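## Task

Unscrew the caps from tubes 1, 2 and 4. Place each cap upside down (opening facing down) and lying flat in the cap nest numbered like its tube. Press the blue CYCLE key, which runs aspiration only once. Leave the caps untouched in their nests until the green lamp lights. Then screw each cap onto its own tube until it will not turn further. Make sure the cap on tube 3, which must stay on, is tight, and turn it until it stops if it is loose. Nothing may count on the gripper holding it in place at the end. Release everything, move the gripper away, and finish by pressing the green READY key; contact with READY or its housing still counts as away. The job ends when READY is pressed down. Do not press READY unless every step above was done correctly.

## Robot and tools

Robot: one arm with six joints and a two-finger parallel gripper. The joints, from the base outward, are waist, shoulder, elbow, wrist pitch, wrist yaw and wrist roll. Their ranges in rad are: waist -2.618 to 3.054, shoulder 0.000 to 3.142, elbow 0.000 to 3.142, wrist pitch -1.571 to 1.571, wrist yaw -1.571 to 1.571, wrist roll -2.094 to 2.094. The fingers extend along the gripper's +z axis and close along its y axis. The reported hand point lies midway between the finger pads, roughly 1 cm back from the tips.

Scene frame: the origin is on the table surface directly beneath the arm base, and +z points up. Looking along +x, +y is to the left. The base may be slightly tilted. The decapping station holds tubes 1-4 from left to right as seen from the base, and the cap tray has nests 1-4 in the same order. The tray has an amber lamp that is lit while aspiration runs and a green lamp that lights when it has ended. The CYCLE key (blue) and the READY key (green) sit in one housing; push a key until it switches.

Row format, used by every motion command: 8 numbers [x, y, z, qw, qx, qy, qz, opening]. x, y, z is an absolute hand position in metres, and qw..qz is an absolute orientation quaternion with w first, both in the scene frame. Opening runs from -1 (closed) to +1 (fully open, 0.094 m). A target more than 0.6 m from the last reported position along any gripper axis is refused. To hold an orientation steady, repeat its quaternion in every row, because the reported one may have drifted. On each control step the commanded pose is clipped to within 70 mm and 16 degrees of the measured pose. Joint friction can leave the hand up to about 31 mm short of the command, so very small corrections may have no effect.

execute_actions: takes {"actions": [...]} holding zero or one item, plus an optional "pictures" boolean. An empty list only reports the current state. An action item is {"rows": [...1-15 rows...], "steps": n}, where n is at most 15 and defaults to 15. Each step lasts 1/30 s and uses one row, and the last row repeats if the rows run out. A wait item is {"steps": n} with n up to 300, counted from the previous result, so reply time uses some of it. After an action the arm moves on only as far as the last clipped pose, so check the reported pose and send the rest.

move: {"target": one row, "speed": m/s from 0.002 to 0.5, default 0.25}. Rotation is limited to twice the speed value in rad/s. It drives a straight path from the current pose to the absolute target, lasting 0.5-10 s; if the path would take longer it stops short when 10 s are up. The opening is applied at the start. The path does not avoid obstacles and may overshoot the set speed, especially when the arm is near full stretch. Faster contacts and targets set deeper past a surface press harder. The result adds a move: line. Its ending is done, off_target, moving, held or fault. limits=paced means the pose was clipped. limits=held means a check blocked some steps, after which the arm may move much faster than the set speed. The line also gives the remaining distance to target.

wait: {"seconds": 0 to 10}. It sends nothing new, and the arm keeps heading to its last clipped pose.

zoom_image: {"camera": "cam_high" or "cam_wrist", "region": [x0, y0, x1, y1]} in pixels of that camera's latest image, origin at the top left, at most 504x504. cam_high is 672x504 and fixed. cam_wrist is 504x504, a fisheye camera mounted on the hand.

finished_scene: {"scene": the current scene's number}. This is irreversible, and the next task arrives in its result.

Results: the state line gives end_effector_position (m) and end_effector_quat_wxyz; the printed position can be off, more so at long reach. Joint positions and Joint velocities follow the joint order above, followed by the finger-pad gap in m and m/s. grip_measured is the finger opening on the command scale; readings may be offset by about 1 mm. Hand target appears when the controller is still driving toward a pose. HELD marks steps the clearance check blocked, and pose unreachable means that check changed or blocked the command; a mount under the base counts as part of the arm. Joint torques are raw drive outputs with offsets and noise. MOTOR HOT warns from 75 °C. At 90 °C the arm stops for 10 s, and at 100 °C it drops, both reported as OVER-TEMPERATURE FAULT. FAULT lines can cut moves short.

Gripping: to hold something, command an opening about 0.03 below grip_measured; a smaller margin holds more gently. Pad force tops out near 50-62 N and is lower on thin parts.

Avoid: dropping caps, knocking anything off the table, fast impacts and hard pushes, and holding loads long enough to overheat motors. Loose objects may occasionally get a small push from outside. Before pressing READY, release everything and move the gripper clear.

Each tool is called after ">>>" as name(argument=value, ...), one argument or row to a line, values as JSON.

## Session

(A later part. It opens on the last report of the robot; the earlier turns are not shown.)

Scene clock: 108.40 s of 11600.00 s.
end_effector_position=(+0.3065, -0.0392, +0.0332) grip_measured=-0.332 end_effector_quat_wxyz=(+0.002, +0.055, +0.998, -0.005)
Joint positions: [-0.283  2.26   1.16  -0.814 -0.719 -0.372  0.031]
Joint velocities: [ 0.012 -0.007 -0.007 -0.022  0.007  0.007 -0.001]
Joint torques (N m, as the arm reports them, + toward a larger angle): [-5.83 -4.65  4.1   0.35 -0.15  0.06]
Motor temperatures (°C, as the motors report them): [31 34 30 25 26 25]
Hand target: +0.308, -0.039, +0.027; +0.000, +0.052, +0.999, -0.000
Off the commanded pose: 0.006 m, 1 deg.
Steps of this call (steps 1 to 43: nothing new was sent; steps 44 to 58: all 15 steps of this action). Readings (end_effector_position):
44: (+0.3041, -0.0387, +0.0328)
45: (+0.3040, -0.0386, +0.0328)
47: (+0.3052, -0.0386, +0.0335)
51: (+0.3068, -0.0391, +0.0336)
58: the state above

>>> execute_actions(
  actions=[
    {"rows":[[0.306,-0.038,0.026,0,0.0523,0.9986,0,-0.36],[0.305,-0.038,0.025,0,0.0523,0.9986,0,-0.36],[0.304,-0.038,0.024,0,0.0523,0.9986,0,-0.36],[0.304,-0.038,0.023,0,0.0523,0.9986,0,-0.36],[0.304,-0.038,0.022,0,0.0523,0.9986,0,-0.36],[0.304,-0.038,0.021,0,0.0523,0.9986,0,-0.36]],"steps":13},
  ],
)

Scene clock: 110.20 s of 11600.00 s.
end_effector_position=(+0.3064, -0.0392, +0.0327) grip_measured=-0.332 end_effector_quat_wxyz=(+0.003, +0.057, +0.998, -0.005)
Joint positions: [-0.283  2.26   1.158 -0.811 -0.719 -0.366  0.031]
Joint velocities: [-0.002 -0.002 -0.012  0.022  0.066  0.037  0.   ]
Joint torques (N m, as the arm reports them, + toward a larger angle): [-5.16 -4.79  1.97  0.68 -0.17  0.09]
Motor temperatures (°C, as the motors report them): [31 34 30 25 26 25]
Hand target: +0.304, -0.038, +0.021; -0.001, +0.053, +0.999, +0.000
Off the commanded pose: 0.012 m, 1 deg.
Steps of this call (steps 1 to 41: nothing new was sent; steps 42 to 54: all 13 steps of this action). Readings (end_effector_position):
42: (+0.3065, -0.0392, +0.0332)
43: (+0.3066, -0.0392, +0.0332)
45: (+0.3067, -0.0391, +0.0331)
49: (+0.3064, -0.0392, +0.0327)
54: the state above
camera_calibration (this result's frames):
cam_wrist: T_world_to_cam=[[-0.0653909, -0.997184, 0.0367268, -0.0225768], [-0.872867, 0.074997, 0.482161, 0.296078], [-0.483557, -0.000528664, -0.875313, 0.270478], [0, 0, 0, 1]] pos_world=[0.387752, -0.0445752, 0.0948247]

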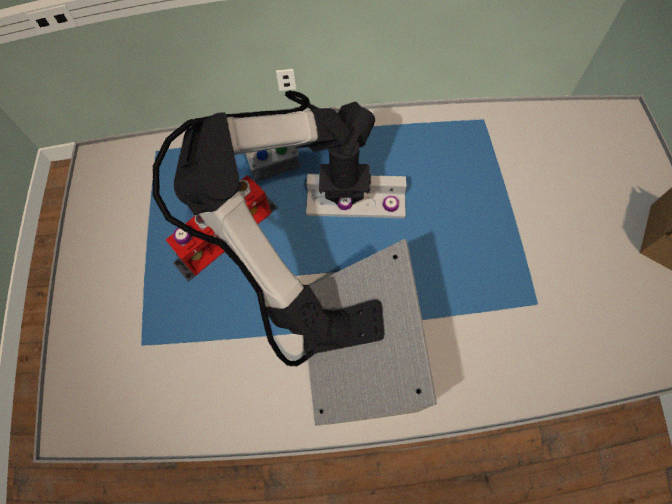

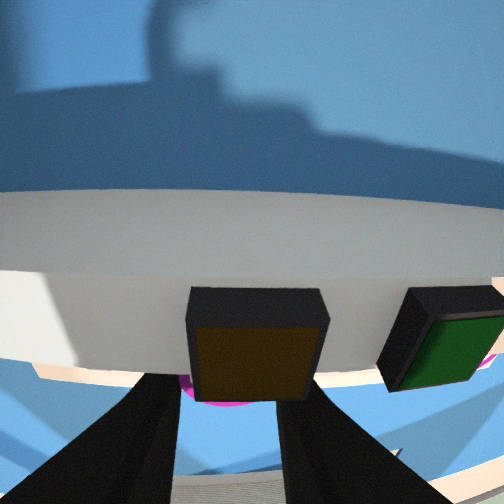

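>>> execute_actions(
  actions=[
    {"rows":[[0.306,-0.037,0.030,0,0.0523,0.9986,0,-0.36],[0.308,-0.036,0.033,0,0.0523,0.9986,0,-0.36],[0.310,-0.035,0.033,0,0.0523,0.9986,0,-0.36],[0.311,-0.035,0.033,0,0.0523,0.9986,0,-0.36],[0.311,-0.035,0.032,0,0.0523,0.9986,0,-0.36],[0.311,-0.035,0.031,0,0.0523,0.9986,0,-0.36],[0.311,-0.035,0.030,0,0.0523,0.9986,0,-0.36],[0.310,-0.036,0.029,0,0.0523,0.9986,0,-0.36],[0.310,-0.036,0.028,0,0.0523,0.9986,0,-0.36],[0.309,-0.037,0.026,0,0.0523,0.9986,0,-0.36],[0.308,-0.037,0.025,0,0.0523,0.9986,0,-0.36],[0.307,-0.037,0.023,0,0.0523,0.9986,0,-0.36]],"steps":15},
  ],
  pictures=false,
)

Scene clock: 113.50 s of 11600.00 s.
end_effector_position=(+0.3083, -0.0370, +0.0313) grip_measured=-0.332 end_effector_quat_wxyz=(+0.001, +0.052, +0.999, -0.006)
Joint positions: [-0.272  2.26   1.164 -0.811 -0.719 -0.366  0.031]
Joint velocities: [ 0.002  0.012 -0.012  0.037  0.007  0.022  0.   ]
Joint torques (N m, as the arm reports them, + toward a larger angle): [-5.99 -4.78  2.59  0.52 -0.15  0.1 ]
Motor temperatures (°C, as the motors report them): [31 34 29 25 26 25]
Hand target: +0.307, -0.037, +0.023; -0.000, +0.052, +0.999, +0.000
Off the commanded pose: 0.008 m, 1 deg.
Steps of this call (steps 1 to 84: nothing new was sent; steps 85 to 99: all 15 steps of this action). Readings (end_effector_position):
85: (+0.3063, -0.0392, +0.0327)
86: (+0.3065, -0.0391, +0.0328)
88: (+0.3072, -0.0388, +0.0333)
92: (+0.3078, -0.0376, +0.0325)
99: the state above

Going in.

>>> execute_actions(
  actions=[
    {"rows":[[0.307,-0.0375,0.022,0,0.0523,0.9986,0,-0.36],[0.307,-0.0375,0.021,0,0.0523,0.9986,0,-0.36],[0.307,-0.0375,0.020,0,0.0523,0.9986,0,-0.36],[0.307,-0.0375,0.019,0,0.0523,0.9986,0,-0.36]],"steps":12},
  ],
  pictures=false,
)

Scene clock: 115.00 s of 11600.00 s.
end_effector_position=(+0.3081, -0.0372, +0.0281) grip_measured=-0.332 end_effector_quat_wxyz=(-0.000, +0.052, +0.999, -0.007)
Joint positions: [-0.266  2.263  1.158 -0.797 -0.719 -0.358  0.031]
Joint velocities: [ 0.007 -0.012 -0.007  0.051 -0.007  0.037  0.001]
Joint torques (N m, as the arm reports them, + toward a larger angle): [-5.95 -4.68  2.4   0.61 -0.14  0.11]
Motor temperatures (°C, as the motors report them): [31 34 29 25 26 25]
Hand target: +0.307, -0.037, +0.019; -0.000, +0.052, +0.999, +0.000
Off the commanded pose: 0.009 m, 1 deg.
Steps of this call (steps 1 to 33: nothing new was sent; steps 34 to 45: all 12 steps of this action). Readings (end_effector_position):
34: (+0.3084, -0.0371, +0.0313)
35: (+0.3082, -0.0372, +0.0311)
37: (+0.3082, -0.0373, +0.0298)
41: (+0.3081, -0.0372, +0.0281)
45: the state above

>>> execute_actions(
  actions=[
    {"rows":[[0.308,-0.037,0.027,0,0.0523,0.9986,0,-0.36],[0.308,-0.037,0.027,0,0.0523,0.9986,0,-0.36],[0.308,-0.037,0.027,0,0.0523,0.9986,0,0.05]],"steps":8},
  ],
  pictures=false,
)

>>> move(
  target=[0.300,-0.030,0.135,0,0.0523,0.9986,0,0.05],
  speed=0.4,
)

>>> move(
  target=[0.211,0.301,0.160,0,0.7193,0.6947,0,0.05],
  speed=0.5,
)

Scene clock: 117.20 s of 11600.00 s.
end_effector_position=(+0.3081, -0.0370, +0.0281) grip_measured=+0.048 end_effector_quat_wxyz=(-0.000, +0.052, +0.999, -0.007)
Joint positions: [-0.266  2.263  1.158 -0.798 -0.72  -0.358  0.049]
Joint velocities: [ 0.007 -0.002 -0.027 -0.037 -0.007  0.037  0.   ]
Joint torques (N m, as the arm reports them, + toward a larger angle): [-7.21 -5.21  3.78  0.18 -0.14 -0.02]
Motor temperatures (°C, as the motors report them): [31 34 29 25 26 25]
Hand target: +0.308, -0.037, +0.027; +0.000, +0.052, +0.999, -0.000
Off the commanded pose: 0.001 m, 1 deg.
Steps of this call (steps 1 to 58: nothing new was sent; steps 59 to 66: all 8 steps of this action). Readings (end_effector_position):
59: (+0.3081, -0.0372, +0.0281)
60: (+0.3081, -0.0372, +0.0281)
62: (+0.3081, -0.0371, +0.0281)
66: the state above

Scene clock: 118.57 s of 11600.00 s.
end_effector_position=(+0.2998, -0.0281, +0.1348) grip_measured=+0.048 end_effector_quat_wxyz=(+0.008, +0.053, +0.999, +0.000)
Joint positions: [-0.469  2.168  1.379 -1.26  -0.66  -0.593  0.049]
Joint velocities: [ 0.002  0.027  0.017 -0.081  0.007  0.051 -0.001]
Joint torques (N m, as the arm reports them, + toward a larger angle): [-6.67 -4.33  5.79  0.05 -0.02 -0.02]
Motor temperatures (°C, as the motors report them): [31 34 29 25 26 25]
Hand target: +0.299, -0.030, +0.135; +0.000, +0.052, +0.999, -0.001
Off the commanded pose: 0.002 m, 1 deg.
move: done
camera_calibration (this result's frames):
cam_wrist: T_world_to_cam=[[-0.0572283, -0.998037, 0.0254276, -0.0166245], [-0.878726, 0.0624435, 0.473224, 0.242837], [-0.473883, 0.00473791, -0.880575, 0.354656], [0, 0, 0, 1]] pos_world=[0.380501, -0.0334358, 0.197808]

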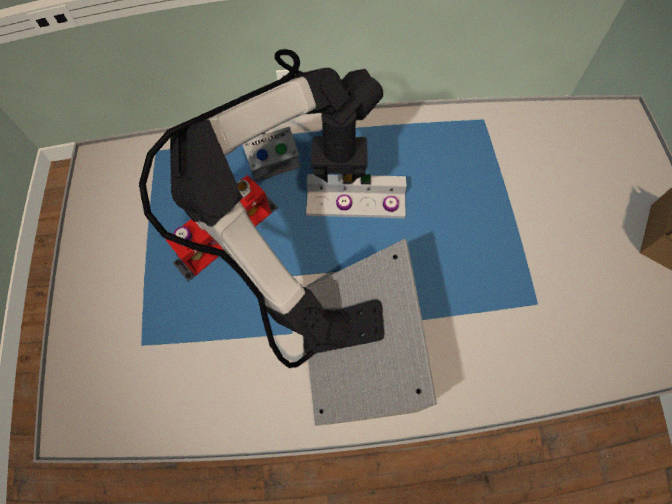

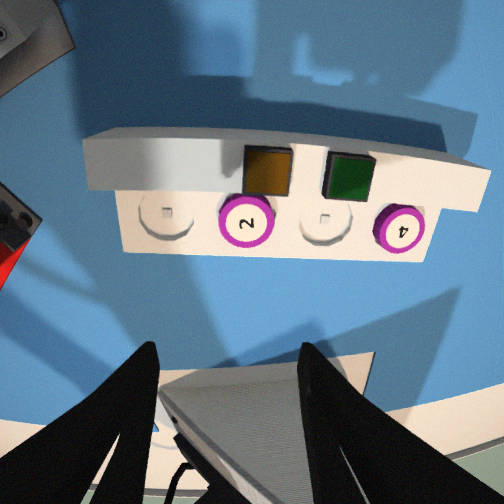

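Scene clock: 121.00 s of 11600.00 s.
end_effector_position=(+0.2110, +0.2992, +0.1561) grip_measured=+0.048 end_effector_quat_wxyz=(-0.012, +0.726, +0.688, -0.003)
Joint positions: [ 0.219  1.403  1.494 -1.556 -0.802  1.811  0.049]
Joint velocities: [ 0.012  0.007 -0.007  0.066  0.022  0.051  0.001]
Joint torques (N m, as the arm reports them, + toward a larger angle): [-2.83 -4.58  4.77  0.15  0.09  0.09]
Motor temperatures (°C, as the motors report them): [31 34 29 25 26 25]
Hand target: +0.210, +0.303, +0.159; -0.003, +0.719, +0.695, +0.002
Off the commanded pose: 0.004 m, 2 deg.
move: done
camera_calibration (this result's frames):
cam_wrist: T_world_to_cam=[[-0.998888, 0.00504687, 0.0468812, 0.199583], [0.0277347, 0.86696, 0.497606, -0.301473], [-0.0381328, 0.498352, -0.866136, 0.0878577], [0, 0, 0, 1]] pos_world=[0.211072, 0.216574, 0.216755]

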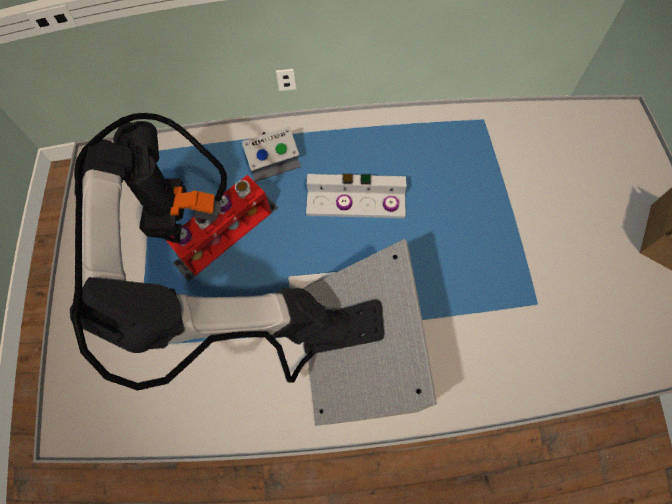

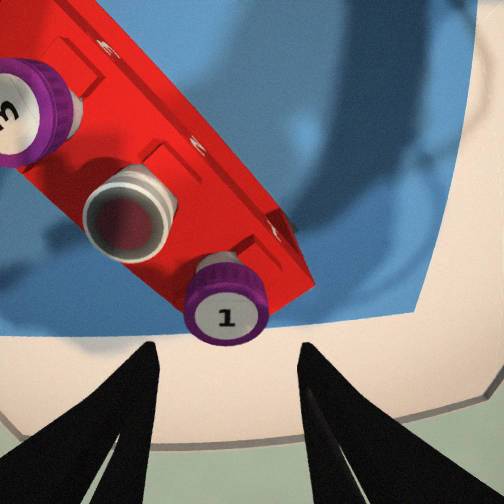

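>>> move(
  target=[0.2095,0.300,0.123,0,0.7193,0.6947,0,0.05],
  speed=0.2,
)

>>> execute_actions(
  actions=[
    {"rows":[[0.211,0.300,0.124,0,0.7193,0.6947,0,-0.2],[0.211,0.300,0.124,0,0.7193,0.6947,0,-0.2],[0.211,0.300,0.124,0,0.7193,0.6947,0,-0.2],[0.211,0.300,0.124,0,0.7193,0.6947,0,-0.36]],"steps":9},
  ],
)

Scene clock: 123.00 s of 11600.00 s.
end_effector_position=(+0.2113, +0.3005, +0.1241) grip_measured=+0.048 end_effector_quat_wxyz=(-0.007, +0.723, +0.691, -0.002)
Joint positions: [ 0.328  1.361  1.369 -1.357 -0.776  1.959  0.049]
Joint velocities: [ 0.002 -0.017  0.002  0.022  0.022 -0.037  0.   ]
Joint torques (N m, as the arm reports them, + toward a larger angle): [-2.73 -5.19  2.9   0.24  0.11  0.1 ]
Motor temperatures (°C, as the motors report them): [31 34 29 25 26 25]
Hand target: +0.210, +0.300, +0.123; -0.001, +0.719, +0.695, -0.000
Off the commanded pose: 0.002 m, 1 deg.
move: done
camera_calibration (this result's frames):
cam_wrist: T_world_to_cam=[[-0.999228, -0.00387613, 0.0391027, 0.205109], [0.0158916, 0.870248, 0.492357, -0.284528], [-0.0359375, 0.492598, -0.869515, 0.0611856], [0, 0, 0, 1]] pos_world=[0.211671, 0.218265, 0.185271]

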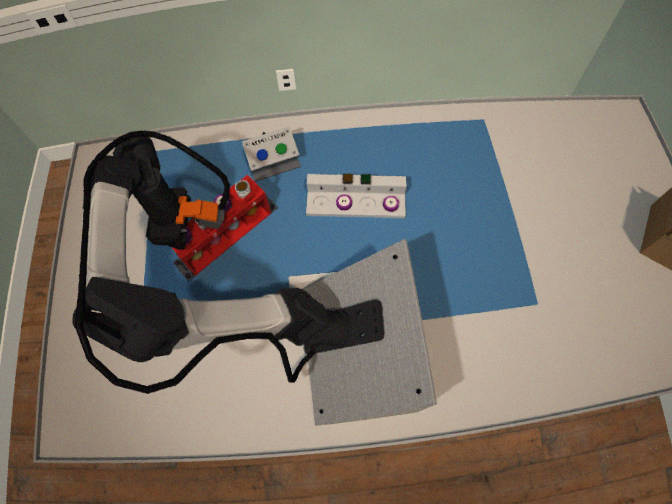

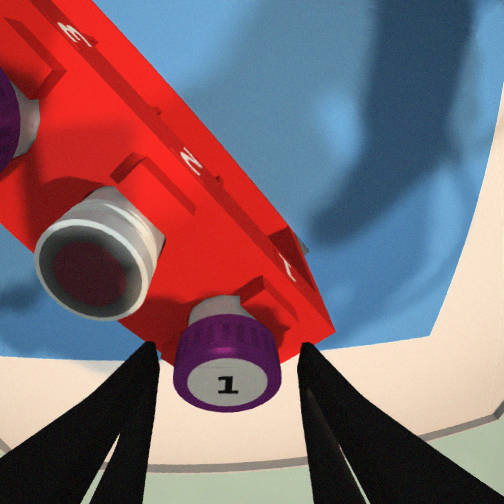

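Scene clock: 123.30 s of 11600.00 s.
end_effector_position=(+0.2116, +0.3005, +0.1241) grip_measured=-0.325 end_effector_quat_wxyz=(-0.006, +0.723, +0.691, -0.002)
Joint positions: [ 0.328  1.361  1.369 -1.355 -0.775  1.96   0.032]
Joint velocities: [ 0.017  0.002 -0.002  0.007 -0.007 -0.066  0.   ]
Joint torques (N m, as the arm reports them, + toward a larger angle): [-3.1  -4.94  3.41  0.23  0.11  0.07]
Motor temperatures (°C, as the motors report them): [31 34 29 25 26 25]
Hand target: +0.211, +0.300, +0.124; -0.000, +0.719, +0.695, -0.000
Off the commanded pose: 0.001 m, 1 deg.
Steps of this call (steps 1 to 9: all 9 steps of this action). Readings (end_effector_position):
1: (+0.2113, +0.3006, +0.1241)
2: (+0.2113, +0.3006, +0.1241)
4: (+0.2115, +0.3005, +0.1241)
8: (+0.2116, +0.3005, +0.1241)
9: the state above
camera_calibration (this result's frames):
cam_wrist: T_world_to_cam=[[-0.999274, -0.00454523, 0.0378175, 0.205806], [0.0146635, 0.870427, 0.492079, -0.284272], [-0.035154, 0.492277, -0.869729, 0.0611621], [0, 0, 0, 1]] pos_world=[0.211975, 0.218264, 0.185295]

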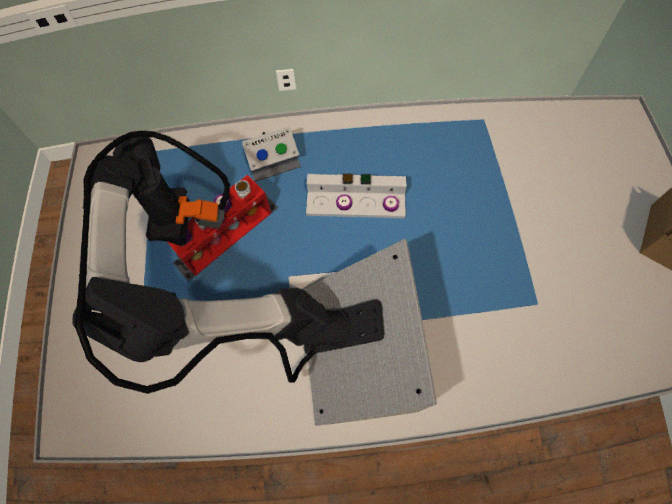

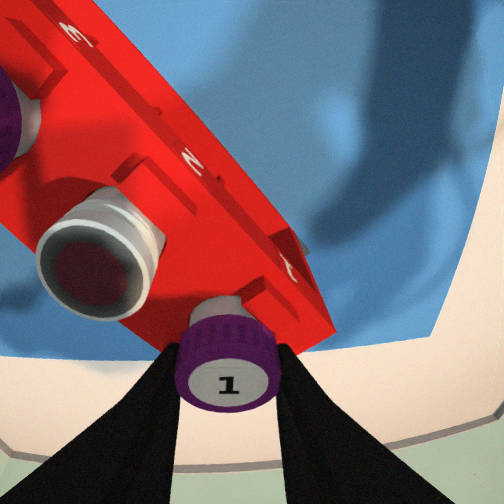

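>>> move(
  target=[0.2115,0.299,0.127,0,-0.6691,0.7431,0,-0.36],
  speed=0.5,
)

>>> execute_actions(
  actions=[
    {"rows":[[0.2115,0.299,0.127,0,-0.6691,0.7431,0,-0.14]],"steps":5},
  ],
  pictures=false,
)

>>> move(
  target=[0.2135,0.3005,0.1315,0,0.7133,0.7009,0,-0.14],
  speed=0.5,
)

Scene clock: 128.20 s of 11600.00 s.
end_effector_position=(+0.2111, +0.2989, +0.1258) grip_measured=-0.326 end_effector_quat_wxyz=(-0.003, -0.646, +0.763, -0.004)
Joint positions: [ 0.328  1.351  1.369 -1.357 -0.756 -1.054  0.032]
Joint velocities: [-0.017  0.007 -0.007  0.081 -0.007 -0.066 -0.   ]
Joint torques (N m, as the arm reports them, + toward a larger angle): [-4.32 -4.16  4.03  0.15 -0.12 -0.45]
Motor temperatures (°C, as the motors report them): [30 34 29 25 26 25]
Hand target: +0.211, +0.299, +0.127; +0.000, -0.668, +0.744, -0.001
Off the commanded pose: 0.001 m, 3 deg.
move: off_target
camera_calibration (this result's frames):
cam_wrist: T_world_to_cam=[[0.992861, -0.115983, 0.0278367, -0.180715], [-0.114504, -0.861458, 0.494752, 0.260931], [-0.0334026, -0.494408, -0.868588, 0.357862], [0, 0, 0, 1]] pos_world=[0.221256, 0.380751, 0.186768]

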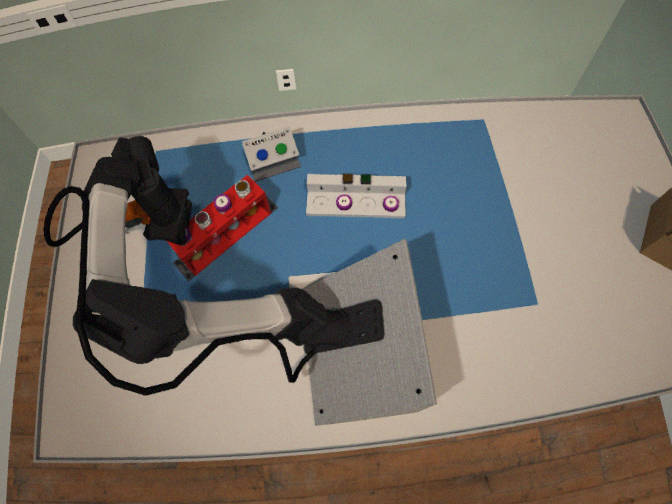

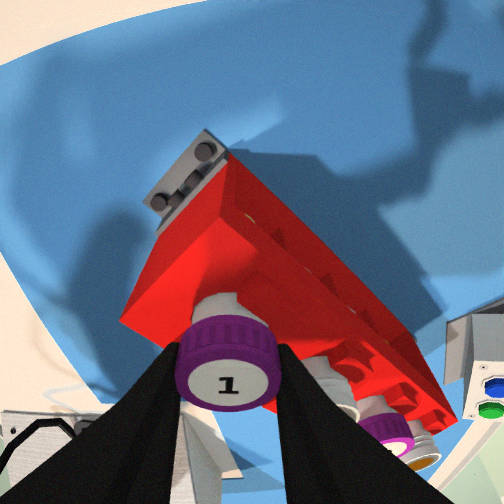

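Scene clock: 128.37 s of 11600.00 s.
end_effector_position=(+0.2111, +0.2989, +0.1258) grip_measured=-0.142 end_effector_quat_wxyz=(-0.003, -0.661, +0.751, -0.004)
Joint positions: [ 0.328  1.351  1.369 -1.357 -0.756 -1.092  0.04 ]
Joint velocities: [-0.017  0.027 -0.017 -0.037 -0.007 -0.139 -0.   ]
Joint torques (N m, as the arm reports them, + toward a larger angle): [-4.4  -4.11  4.07  0.11 -0.16 -0.05]
Motor temperatures (°C, as the motors report them): [30 34 29 25 26 25]
Hand target: +0.212, +0.299, +0.127; +0.000, -0.669, +0.743, -0.001
Off the commanded pose: 0.001 m, 1 deg.
Steps of this call (steps 1 to 5: all 5 steps of this action). Readings (end_effector_position):
1: (+0.2111, +0.2989, +0.1258)
2: (+0.2111, +0.2989, +0.1258)
4: (+0.2111, +0.2989, +0.1258)
5: the state above

Scene clock: 132.50 s of 11600.00 s.
end_effector_position=(+0.2111, +0.2996, +0.1296) grip_measured=-0.142 end_effector_quat_wxyz=(-0.002, +0.709, +0.706, -0.002)
Joint positions: [ 0.313  1.359  1.385 -1.383 -0.769  1.904  0.04 ]
Joint velocities: [ 0.007 -0.002 -0.012  0.007 -0.022  0.022  0.001]
Joint torques (N m, as the arm reports them, + toward a larger angle): [-3.86 -3.67  4.88  0.09  0.    0.11]
Motor temperatures (°C, as the motors report them): [30 34 30 25 26 25]
Hand target: +0.213, +0.301, +0.132; +0.000, +0.713, +0.701, +0.000
Off the commanded pose: 0.003 m, 1 deg.
move: done
camera_calibration (this result's frames):
cam_wrist: T_world_to_cam=[[-0.99853, -0.043862, 0.0318315, 0.217503], [-0.0228841, 0.87366, 0.485999, -0.278505], [-0.0491268, 0.484556, -0.87338, 0.0721683], [0, 0, 0, 1]] pos_world=[0.214355, 0.217889, 0.19146]

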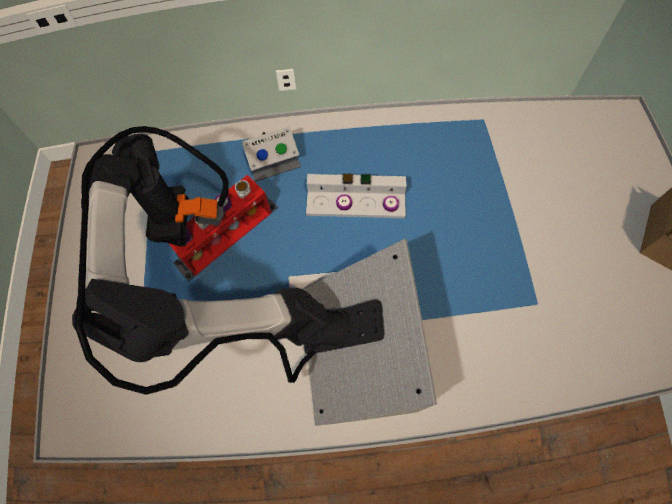

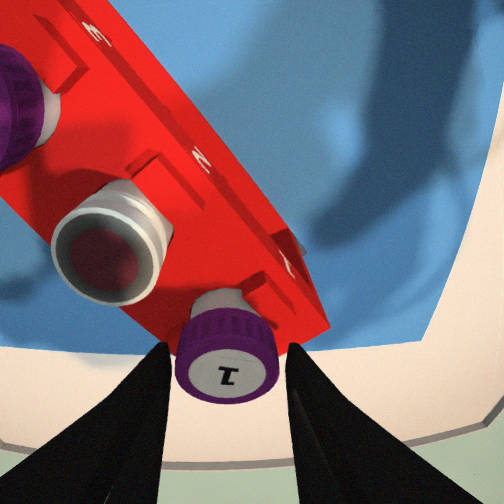

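>>> execute_actions(
  actions=[
    {"rows":[[0.2115,0.2997,0.130,0,0.709,0.706,0,-0.36]],"steps":6},
  ],
  pictures=false,
)

>>> move(
  target=[0.2115,0.2997,0.132,0,-0.682,0.7314,0,-0.36],
  speed=0.5,
)

>>> move(
  target=[0.212,0.2997,0.138,0,-0.7771,0.6293,0,-0.36],
  speed=0.3,
)

Scene clock: 134.23 s of 11600.00 s.
end_effector_position=(+0.2112, +0.2997, +0.1296) grip_measured=-0.329 end_effector_quat_wxyz=(-0.001, +0.709, +0.705, -0.002)
Joint positions: [ 0.313  1.359  1.385 -1.383 -0.769  1.906  0.032]
Joint velocities: [ 0.012  0.012  0.007 -0.022  0.007 -0.037  0.001]
Joint torques (N m, as the arm reports them, + toward a larger angle): [-3.64 -4.21  3.85  0.16  0.04  0.01]
Motor temperatures (°C, as the motors report them): [30 34 30 25 26 25]
Hand target: +0.211, +0.300, +0.130; +0.000, +0.709, +0.706, -0.000
Off the commanded pose: 0.000 m, 0 deg.
Steps of this call (steps 1 to 46: nothing new was sent; steps 47 to 52: all 6 steps of this action). Readings (end_effector_position):
47: (+0.2111, +0.2996, +0.1296)
48: (+0.2112, +0.2997, +0.1296)
50: (+0.2112, +0.2997, +0.1296)
52: the state above

Scene clock: 138.33 s of 11600.00 s.
end_effector_position=(+0.2118, +0.2992, +0.1304) grip_measured=-0.329 end_effector_quat_wxyz=(+0.001, +0.679, -0.734, +0.002)
Joint positions: [ 0.312  1.356  1.385 -1.38  -0.765 -1.163  0.032]
Joint velocities: [-0.017 -0.007  0.007 -0.066  0.007 -0.066  0.001]
Joint torques (N m, as the arm reports them, + toward a larger angle): [-4.01 -4.05  4.4   0.05 -0.11 -0.08]
Motor temperatures (°C, as the motors report them): [30 34 30 25 26 25]
Hand target: +0.212, +0.300, +0.132; +0.000, +0.682, -0.731, +0.000
Off the commanded pose: 0.002 m, 0 deg.
move: done
camera_calibration (this result's frames):
cam_wrist: T_world_to_cam=[[0.999227, -0.0282169, 0.0273664, -0.209054], [-0.0380174, -0.870668, 0.4904, 0.246102], [0.00998947, -0.491062, -0.871068, 0.352143], [0, 0, 0, 1]] pos_world=[0.214731, 0.381298, 0.191773]

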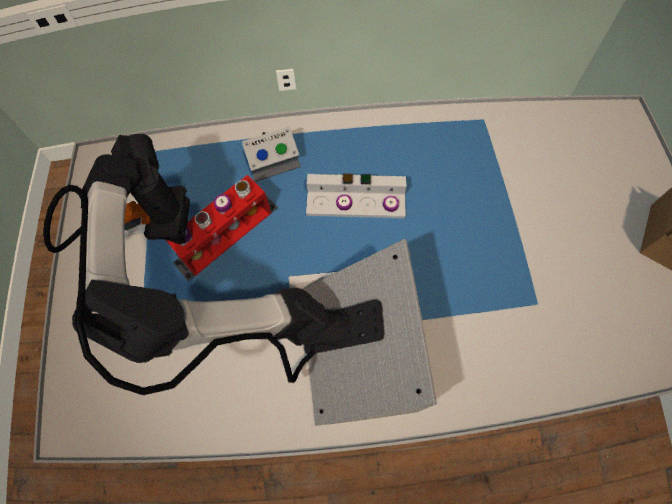

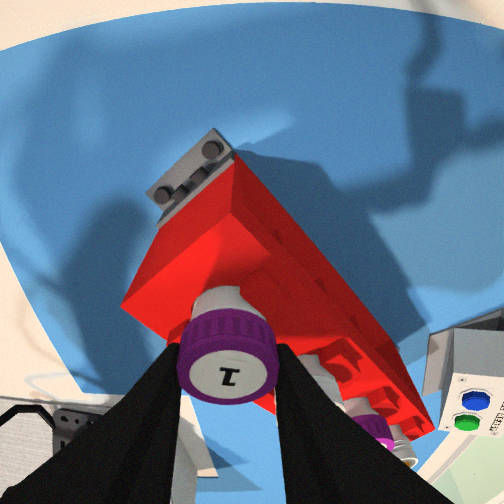

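Scene clock: 139.43 s of 11600.00 s.
end_effector_position=(+0.2110, +0.2994, +0.1349) grip_measured=-0.329 end_effector_quat_wxyz=(-0.000, +0.778, -0.628, +0.001)
Joint positions: [ 0.297  1.356  1.398 -1.404 -0.771 -1.47   0.032]
Joint velocities: [ 0.012  0.002  0.002 -0.11  -0.022 -0.007 -0.001]
Joint torques (N m, as the arm reports them, + toward a larger angle): [-4.4  -3.31  5.32 -0.07 -0.12 -0.05]
Motor temperatures (°C, as the motors report them): [30 34 30 25 26 25]
Hand target: +0.212, +0.300, +0.138; -0.000, +0.777, -0.629, +0.000
Off the commanded pose: 0.003 m, 0 deg.
move: done
camera_calibration (this result's frames):
cam_wrist: T_world_to_cam=[[0.965749, 0.257954, 0.0280871, -0.287144], [0.212058, -0.846997, 0.48747, 0.184521], [0.149535, -0.464817, -0.872688, 0.319136], [0, 0, 0, 1]] pos_world=[0.190458, 0.378699, 0.196623]

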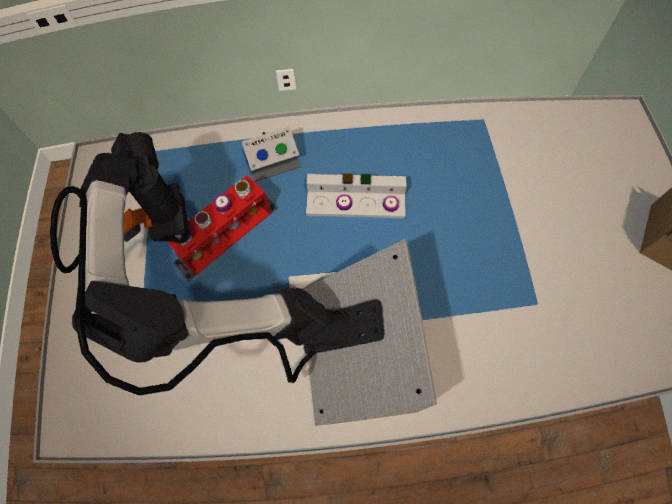

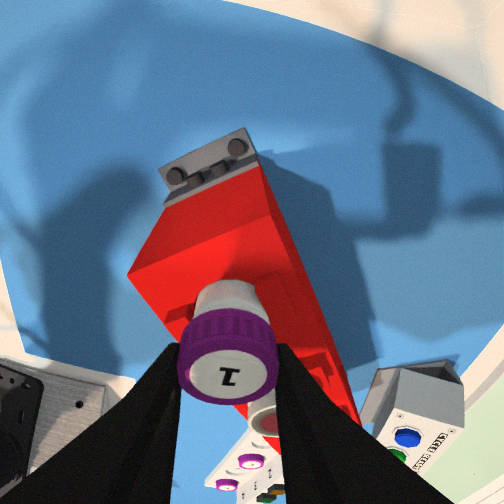

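>>> move(
  target=[0.213,0.298,0.161,0,-0.7313,0.682,0,-0.36],
  speed=0.2,
)

>>> move(
  target=[0.24,0.155,0.158,0,-0.342,0.9397,0,-0.36],
  speed=0.5,
)

>>> move(
  target=[0.316,0.011,0.08,0,0.0523,0.9986,0,-0.36],
  speed=0.45,
)

>>> move(
  target=[0.3118,0.0153,0.033,0,0.0523,0.9986,0,-0.36],
  speed=0.1,
)

Scene clock: 141.63 s of 11600.00 s.
end_effector_position=(+0.2109, +0.2968, +0.1588) grip_measured=-0.329 end_effector_quat_wxyz=(+0.001, +0.740, -0.673, +0.006)
Joint positions: [ 0.218  1.381  1.488 -1.542 -0.775 -1.459  0.032]
Joint velocities: [-0.022 -0.022  0.007  0.022 -0.022 -0.022 -0.001]
Joint torques (N m, as the arm reports them, + toward a larger angle): [-4.44 -2.47  5.18 -0.02 -0.17  0.1 ]
Motor temperatures (°C, as the motors report them): [30 34 30 25 26 25]
Hand target: +0.213, +0.298, +0.161; -0.000, +0.732, -0.682, +0.001
Off the commanded pose: 0.003 m, 2 deg.
move: done
camera_calibration (this result's frames):
cam_wrist: T_world_to_cam=[[0.989206, 0.143099, 0.0315303, -0.258453], [0.10884, -0.861616, 0.495753, 0.195494], [0.0981091, -0.48697, -0.867891, 0.355476], [0, 0, 0, 1]] pos_world=[0.19951, 0.378532, 0.219747]

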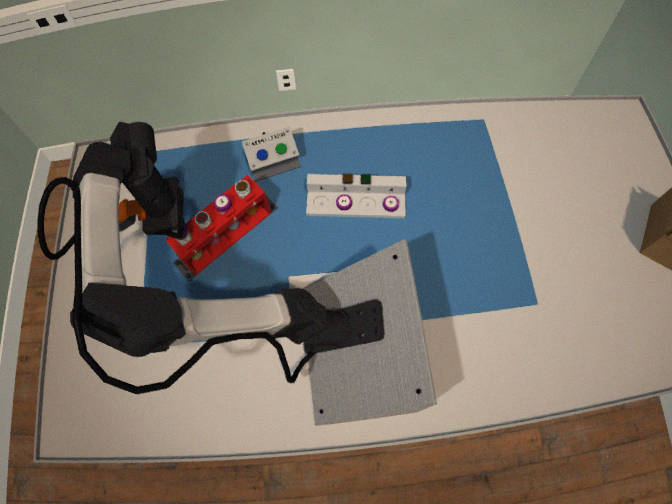

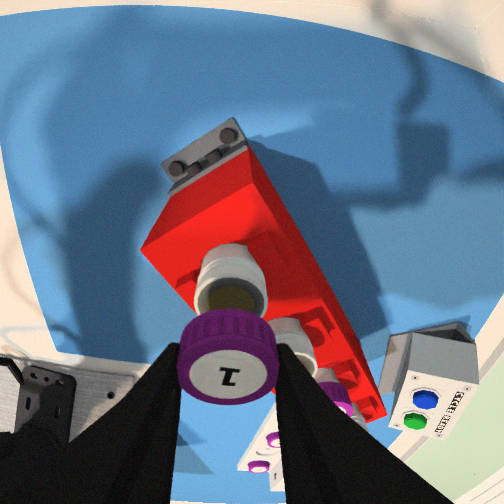

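Scene clock: 143.23 s of 11600.00 s.
end_effector_position=(+0.2400, +0.1614, +0.1602) grip_measured=-0.329 end_effector_quat_wxyz=(+0.002, -0.352, +0.936, +0.002)
Joint positions: [-0.193  1.576  1.26  -1.531 -0.761 -1.091  0.032]
Joint velocities: [ 0.012  0.002 -0.017 -0.007 -0.022  0.081  0.   ]
Joint torques (N m, as the arm reports them, + toward a larger angle): [-5.34 -1.48  3.07  0.34 -0.01  0.1 ]
Motor temperatures (°C, as the motors report them): [30 34 30 25 26 25]
Hand target: +0.241, +0.154, +0.158; -0.000, -0.342, +0.940, -0.001
Off the commanded pose: 0.007 m, 1 deg.
move: done
camera_calibration (this result's frames):
cam_wrist: T_world_to_cam=[[0.694277, -0.719313, 0.0238332, -0.0566368], [-0.638561, -0.600384, 0.481434, 0.2145], [-0.331992, -0.349467, -0.876159, 0.370183], [0, 0, 0, 1]] pos_world=[0.299191, 0.21741, 0.222421]

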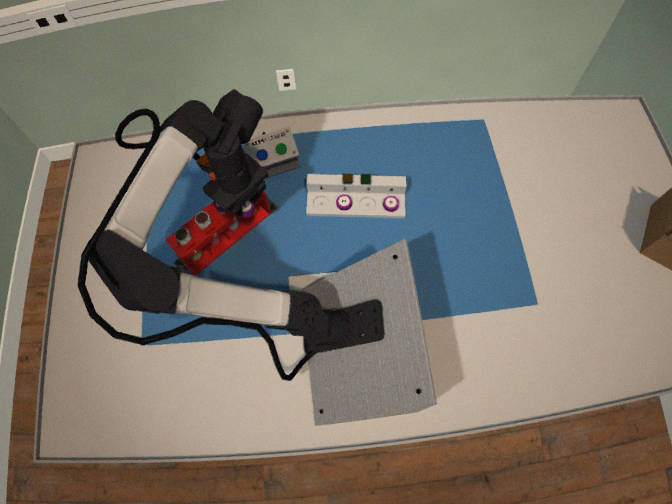

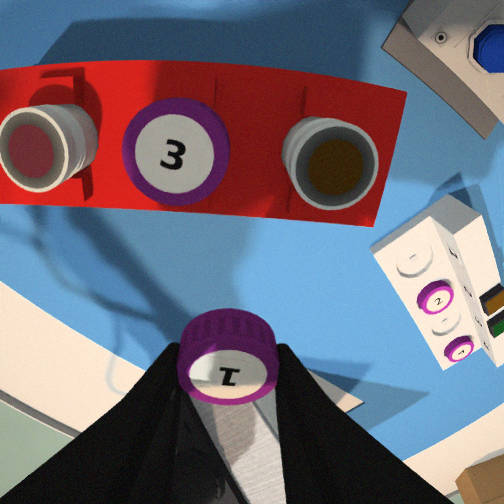

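Scene clock: 144.80 s of 11600.00 s.
end_effector_position=(+0.3105, +0.0152, +0.0772) grip_measured=-0.329 end_effector_quat_wxyz=(-0.009, +0.053, +0.999, +0.009)
Joint positions: [-0.266  2.117  1.25  -1.077 -0.741 -0.382  0.032]
Joint velocities: [ 0.012  0.002 -0.022  0.066 -0.037 -0.168  0.   ]
Joint torques (N m, as the arm reports them, + toward a larger angle): [-7.41 -4.89  5.26  0.33  0.04  0.07]
Motor temperatures (°C, as the motors report them): [30 34 30 25 26 25]
Hand target: +0.317, +0.010, +0.080; +0.000, +0.052, +0.999, -0.000
Off the commanded pose: 0.007 m, 1 deg.
move: done
camera_calibration (this result's frames):
cam_wrist: T_world_to_cam=[[-0.0574904, -0.998311, 0.00837177, 0.0300723], [-0.86259, 0.0538929, 0.503025, 0.269629], [-0.502626, 0.0216977, -0.864231, 0.316268], [0, 0, 0, 1]] pos_world=[0.393273, 0.00862811, 0.137447]

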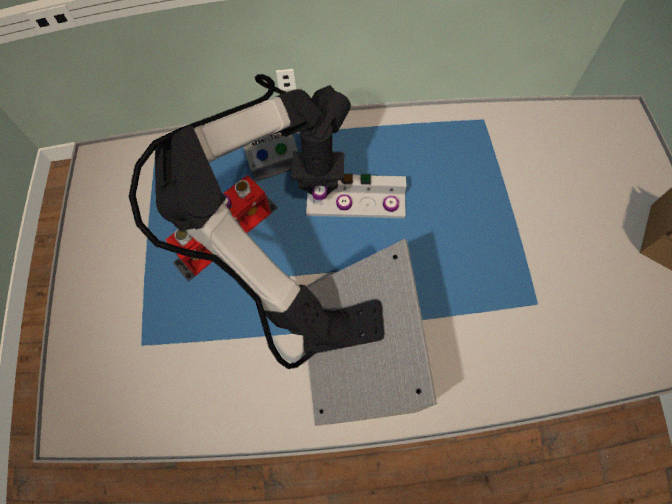

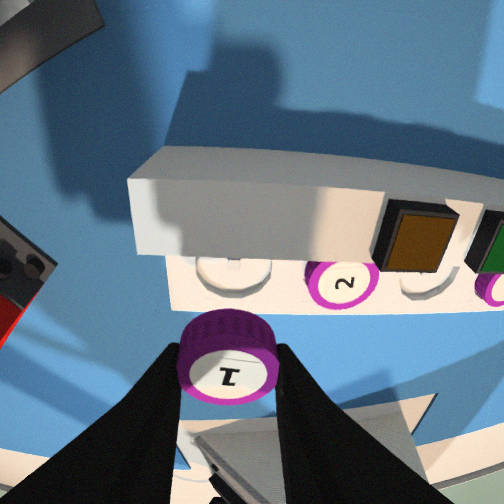

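Scene clock: 145.83 s of 11600.00 s.
end_effector_position=(+0.3148, +0.0153, +0.0379) grip_measured=-0.329 end_effector_quat_wxyz=(+0.001, +0.048, +0.999, -0.005)
Joint positions: [-0.173  2.117  1.142 -0.847 -0.75  -0.246  0.032]
Joint velocities: [ 0.007  0.022 -0.002 -0.066 -0.037 -0.007  0.   ]
Joint torques (N m, as the arm reports them, + toward a larger angle): [-6.41 -4.95  2.5   0.41 -0.12  0.07]
Motor temperatures (°C, as the motors report them): [30 34 30 25 26 25]
Hand target: +0.312, +0.015, +0.033; -0.001, +0.052, +0.999, +0.000
Off the commanded pose: 0.006 m, 1 deg.
move: done
camera_calibration (this result's frames):
cam_wrist: T_world_to_cam=[[-0.0471271, -0.998204, 0.0369841, 0.0263488], [-0.872618, 0.0591603, 0.484807, 0.29687], [-0.486124, -0.00942548, -0.873839, 0.280026], [0, 0, 0, 1]] pos_world=[0.396424, 0.0113779, 0.0997986]

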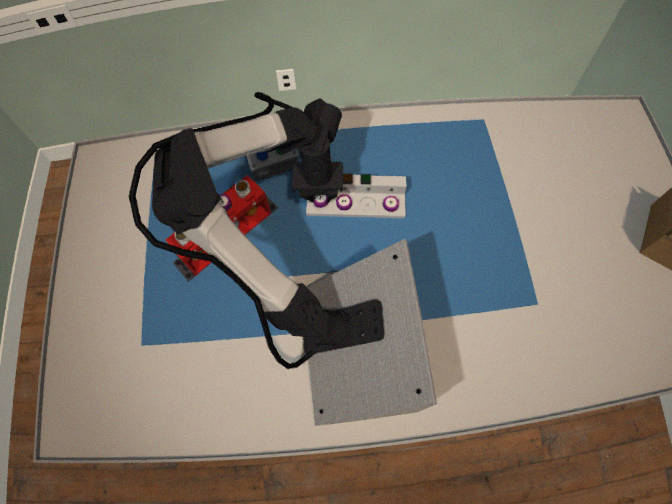

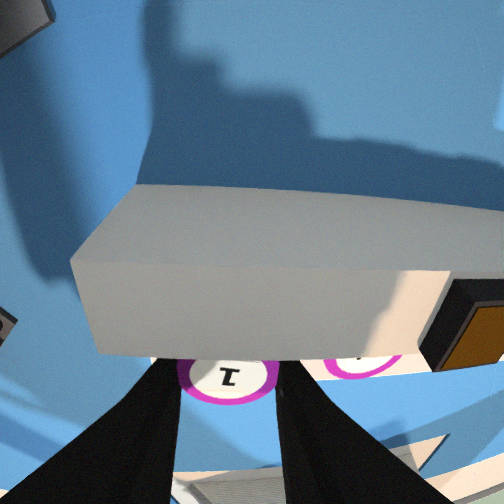

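>>> execute_actions(
  actions=[
    {"rows":[[0.3125,0.015,0.032,0,0.0523,0.9986,0,-0.36],[0.3125,0.015,0.031,0,0.0523,0.9986,0,-0.36],[0.3125,0.015,0.030,0,0.0523,0.9986,0,-0.36],[0.3125,0.015,0.029,0,0.0523,0.9986,0,-0.36],[0.3125,0.015,0.028,0,0.0523,0.9986,0,-0.36],[0.3125,0.015,0.027,0,0.0523,0.9986,0,-0.36],[0.3125,0.015,0.026,0,0.0523,0.9986,0,-0.36],[0.3125,0.015,0.025,0,0.0523,0.9986,0,-0.36],[0.3125,0.015,0.024,0,0.0523,0.9986,0,-0.36],[0.3125,0.015,0.023,0,0.0523,0.9986,0,-0.36],[0.3125,0.015,0.022,0,0.0523,0.9986,0,-0.36],[0.3125,0.015,0.021,0,0.0523,0.9986,0,-0.36],[0.3125,0.015,0.020,0,0.0523,0.9986,0,-0.36]],"steps":15},
  ],
  pictures=false,
)

>>> execute_actions(
  actions=[
    {"steps":5},
  ],
  pictures=false,
)

Scene clock: 148.13 s of 11600.00 s.
end_effector_position=(+0.3139, +0.0158, +0.0318) grip_measured=-0.329 end_effector_quat_wxyz=(+0.002, +0.052, +0.999, -0.005)
Joint positions: [-0.16   2.117  1.123 -0.813 -0.755 -0.218  0.032]
Joint velocities: [-0.002  0.012 -0.012  0.022  0.066  0.081 -0.001]
Joint torques (N m, as the arm reports them, + toward a larger angle): [-5.12 -4.06  2.01  0.74 -0.15  0.13]
Motor temperatures (°C, as the motors report them): [30 34 30 25 26 25]
Hand target: +0.312, +0.015, +0.020; -0.001, +0.052, +0.999, +0.000
Off the commanded pose: 0.012 m, 1 deg.
Steps of this call (steps 1 to 54: nothing new was sent; steps 55 to 69: all 15 steps of this action). Readings (end_effector_position):
55: (+0.3153, +0.0151, +0.0379)
56: (+0.3155, +0.0151, +0.0379)
58: (+0.3162, +0.0148, +0.0376)
62: (+0.3147, +0.0153, +0.0341)
69: the state above

Scene clock: 148.30 s of 11600.00 s.
end_effector_position=(+0.3139, +0.0158, +0.0318) grip_measured=-0.329 end_effector_quat_wxyz=(+0.002, +0.054, +0.999, -0.005)
Joint positions: [-0.16   2.117  1.123 -0.813 -0.755 -0.214  0.032]
Joint velocities: [-0.032 -0.012  0.002  0.051 -0.037 -0.007 -0.   ]
Joint torques (N m, as the arm reports them, + toward a larger angle): [-5.08 -4.15  2.    0.72 -0.15  0.12]
Motor temperatures (°C, as the motors report them): [30 34 30 25 26 25]
Hand target: +0.312, +0.015, +0.020; -0.001, +0.052, +0.999, +0.000
Off the commanded pose: 0.012 m, 1 deg.
Steps of this call (steps 1 to 5: nothing new was sent). Readings (end_effector_position):
1: (+0.3139, +0.0158, +0.0318)
2: (+0.3139, +0.0158, +0.0318)
4: (+0.3139, +0.0158, +0.0318)
5: the state above

>>> execute_actions(
  actions=[
    {"rows":[[0.314,0.014,0.029,0,0.0523,0.9986,0,-0.36],[0.316,0.013,0.032,0,0.0523,0.9986,0,-0.36],[0.317,0.012,0.033,0,0.0523,0.9986,0,-0.36],[0.317,0.011,0.033,0,0.0523,0.9986,0,-0.36],[0.317,0.011,0.032,0,0.0523,0.9986,0,-0.36],[0.317,0.011,0.031,0,0.0523,0.9986,0,-0.36],[0.317,0.011,0.030,0,0.0523,0.9986,0,-0.36],[0.316,0.012,0.029,0,0.0523,0.9986,0,-0.36],[0.316,0.012,0.028,0,0.0523,0.9986,0,-0.36],[0.315,0.013,0.026,0,0.0523,0.9986,0,-0.36],[0.314,0.013,0.025,0,0.0523,0.9986,0,-0.36],[0.314,0.013,0.023,0,0.0523,0.9986,0,-0.36],[0.314,0.013,0.021,0,0.0523,0.9986,0,-0.36]],"steps":15},
  ],
  pictures=false,
)

>>> execute_actions(
  actions=[
    {"steps":5},
  ],
  pictures=false,
)

Scene clock: 150.97 s of 11600.00 s.
end_effector_position=(+0.3144, +0.0156, +0.0323) grip_measured=-0.329 end_effector_quat_wxyz=(+0.000, +0.055, +0.998, -0.002)
Joint positions: [-0.164  2.125  1.132 -0.825 -0.759 -0.221  0.032]
Joint velocities: [-0.012 -0.002 -0.007  0.037  0.081  0.066 -0.001]
Joint torques (N m, as the arm reports them, + toward a larger angle): [-5.43 -4.03  2.16  0.78 -0.08  0.1 ]
Motor temperatures (°C, as the motors report them): [30 34 30 25 26 25]
Hand target: +0.314, +0.013, +0.021; -0.000, +0.052, +0.999, +0.000
Off the commanded pose: 0.012 m, 0 deg.
Steps of this call (steps 1 to 65: nothing new was sent; steps 66 to 80: all 15 steps of this action). Readings (end_effector_position):
66: (+0.3138, +0.0158, +0.0319)
67: (+0.3141, +0.0158, +0.0324)
69: (+0.3145, +0.0156, +0.0329)
73: (+0.3142, +0.0156, +0.0323)
80: the state above

Scene clock: 151.13 s of 11600.00 s.
end_effector_position=(+0.3144, +0.0156, +0.0323) grip_measured=-0.329 end_effector_quat_wxyz=(+0.000, +0.056, +0.998, -0.002)
Joint positions: [-0.164  2.125  1.132 -0.825 -0.759 -0.219  0.032]
Joint velocities: [-0.002 -0.002 -0.002  0.007 -0.037  0.037  0.   ]
Joint torques (N m, as the arm reports them, + toward a larger angle): [-5.3  -4.09  2.22  0.76 -0.11  0.11]
Motor temperatures (°C, as the motors report them): [30 34 30 25 26 25]
Hand target: +0.314, +0.013, +0.021; -0.000, +0.052, +0.999, +0.000
Off the commanded pose: 0.012 m, 0 deg.
Steps of this call (steps 1 to 5: nothing new was sent). Readings (end_effector_position):
1: (+0.3144, +0.0156, +0.0323)
2: (+0.3144, +0.0156, +0.0323)
4: (+0.3144, +0.0156, +0.0323)
5: the state above

Lift and re-descend with corrected y.

>>> move(
  target=[0.315,0.011,0.052,0,0.0523,0.9986,0,-0.36],
  speed=0.1,
)

>>> move(
  target=[0.3125,0.0135,0.021,0,0.0523,0.9986,0,-0.36],
  speed=0.04,
)

Scene clock: 152.87 s of 11600.00 s.
end_effector_position=(+0.3129, +0.0131, +0.0476) grip_measured=-0.329 end_effector_quat_wxyz=(-0.000, +0.054, +0.999, +0.005)
Joint positions: [-0.206  2.125  1.166 -0.906 -0.759 -0.286  0.032]
Joint velocities: [-0.017 -0.007 -0.007 -0.037 -0.022 -0.125 -0.   ]
Joint torques (N m, as the arm reports them, + toward a larger angle): [-7.64 -5.27  5.14  0.02  0.03 -0.04]
Motor temperatures (°C, as the motors report them): [30 34 30 25 26 25]
Hand target: +0.315, +0.011, +0.052; +0.000, +0.053, +0.999, -0.000
Off the commanded pose: 0.005 m, 1 deg.
move: done
camera_calibration (this result's frames):
cam_wrist: T_world_to_cam=[[-0.0588978, -0.998113, 0.0173857, 0.0283515], [-0.870942, 0.059889, 0.487722, 0.290009], [-0.487843, 0.0135839, -0.872826, 0.287809], [0, 0, 0, 1]] pos_world=[0.394657, 0.00702006, 0.109271]

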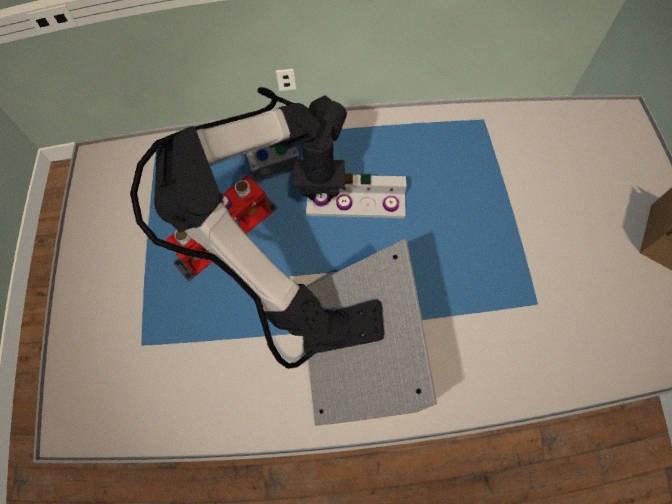

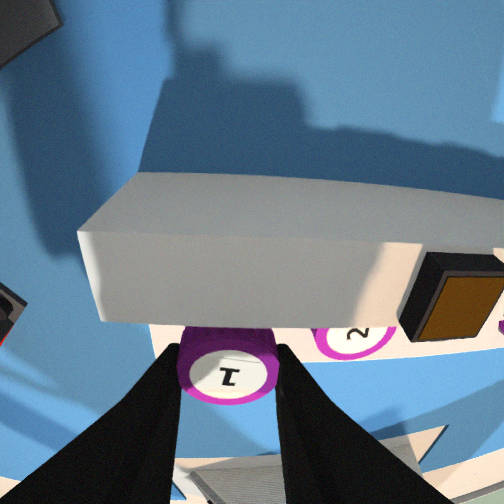

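Scene clock: 153.80 s of 11600.00 s.
end_effector_position=(+0.3142, +0.0153, +0.0282) grip_measured=-0.329 end_effector_quat_wxyz=(+0.002, +0.049, +0.999, -0.003)
Joint positions: [-0.155  2.125  1.118 -0.798 -0.759 -0.219  0.032]
Joint velocities: [-0.002 -0.007  0.002  0.037  0.022  0.022  0.001]
Joint torques (N m, as the arm reports them, + toward a larger angle): [-6.08 -4.36  2.67  0.5  -0.11  0.13]
Motor temperatures (°C, as the motors report them): [30 34 30 25 26 25]
Hand target: +0.313, +0.014, +0.021; -0.000, +0.052, +0.999, +0.000
Off the commanded pose: 0.008 m, 1 deg.
move: done
camera_calibration (this result's frames):
cam_wrist: T_world_to_cam=[[-0.0490043, -0.998255, 0.0329604, 0.0274609], [-0.873354, 0.0588378, 0.483519, 0.301347], [-0.484615, -0.0050916, -0.874713, 0.270773], [0, 0, 0, 1]] pos_world=[0.395749, 0.0110611, 0.0902362]

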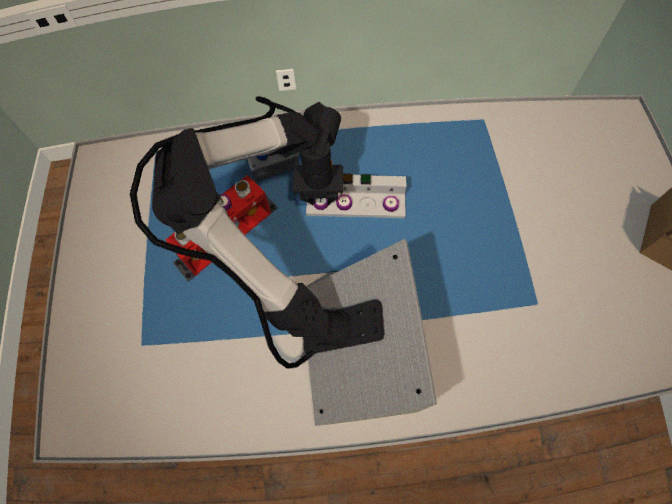

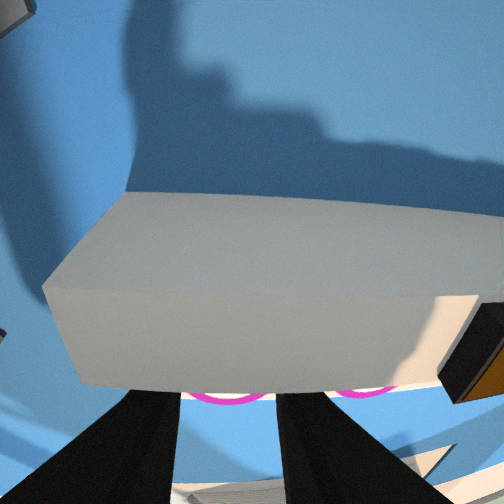

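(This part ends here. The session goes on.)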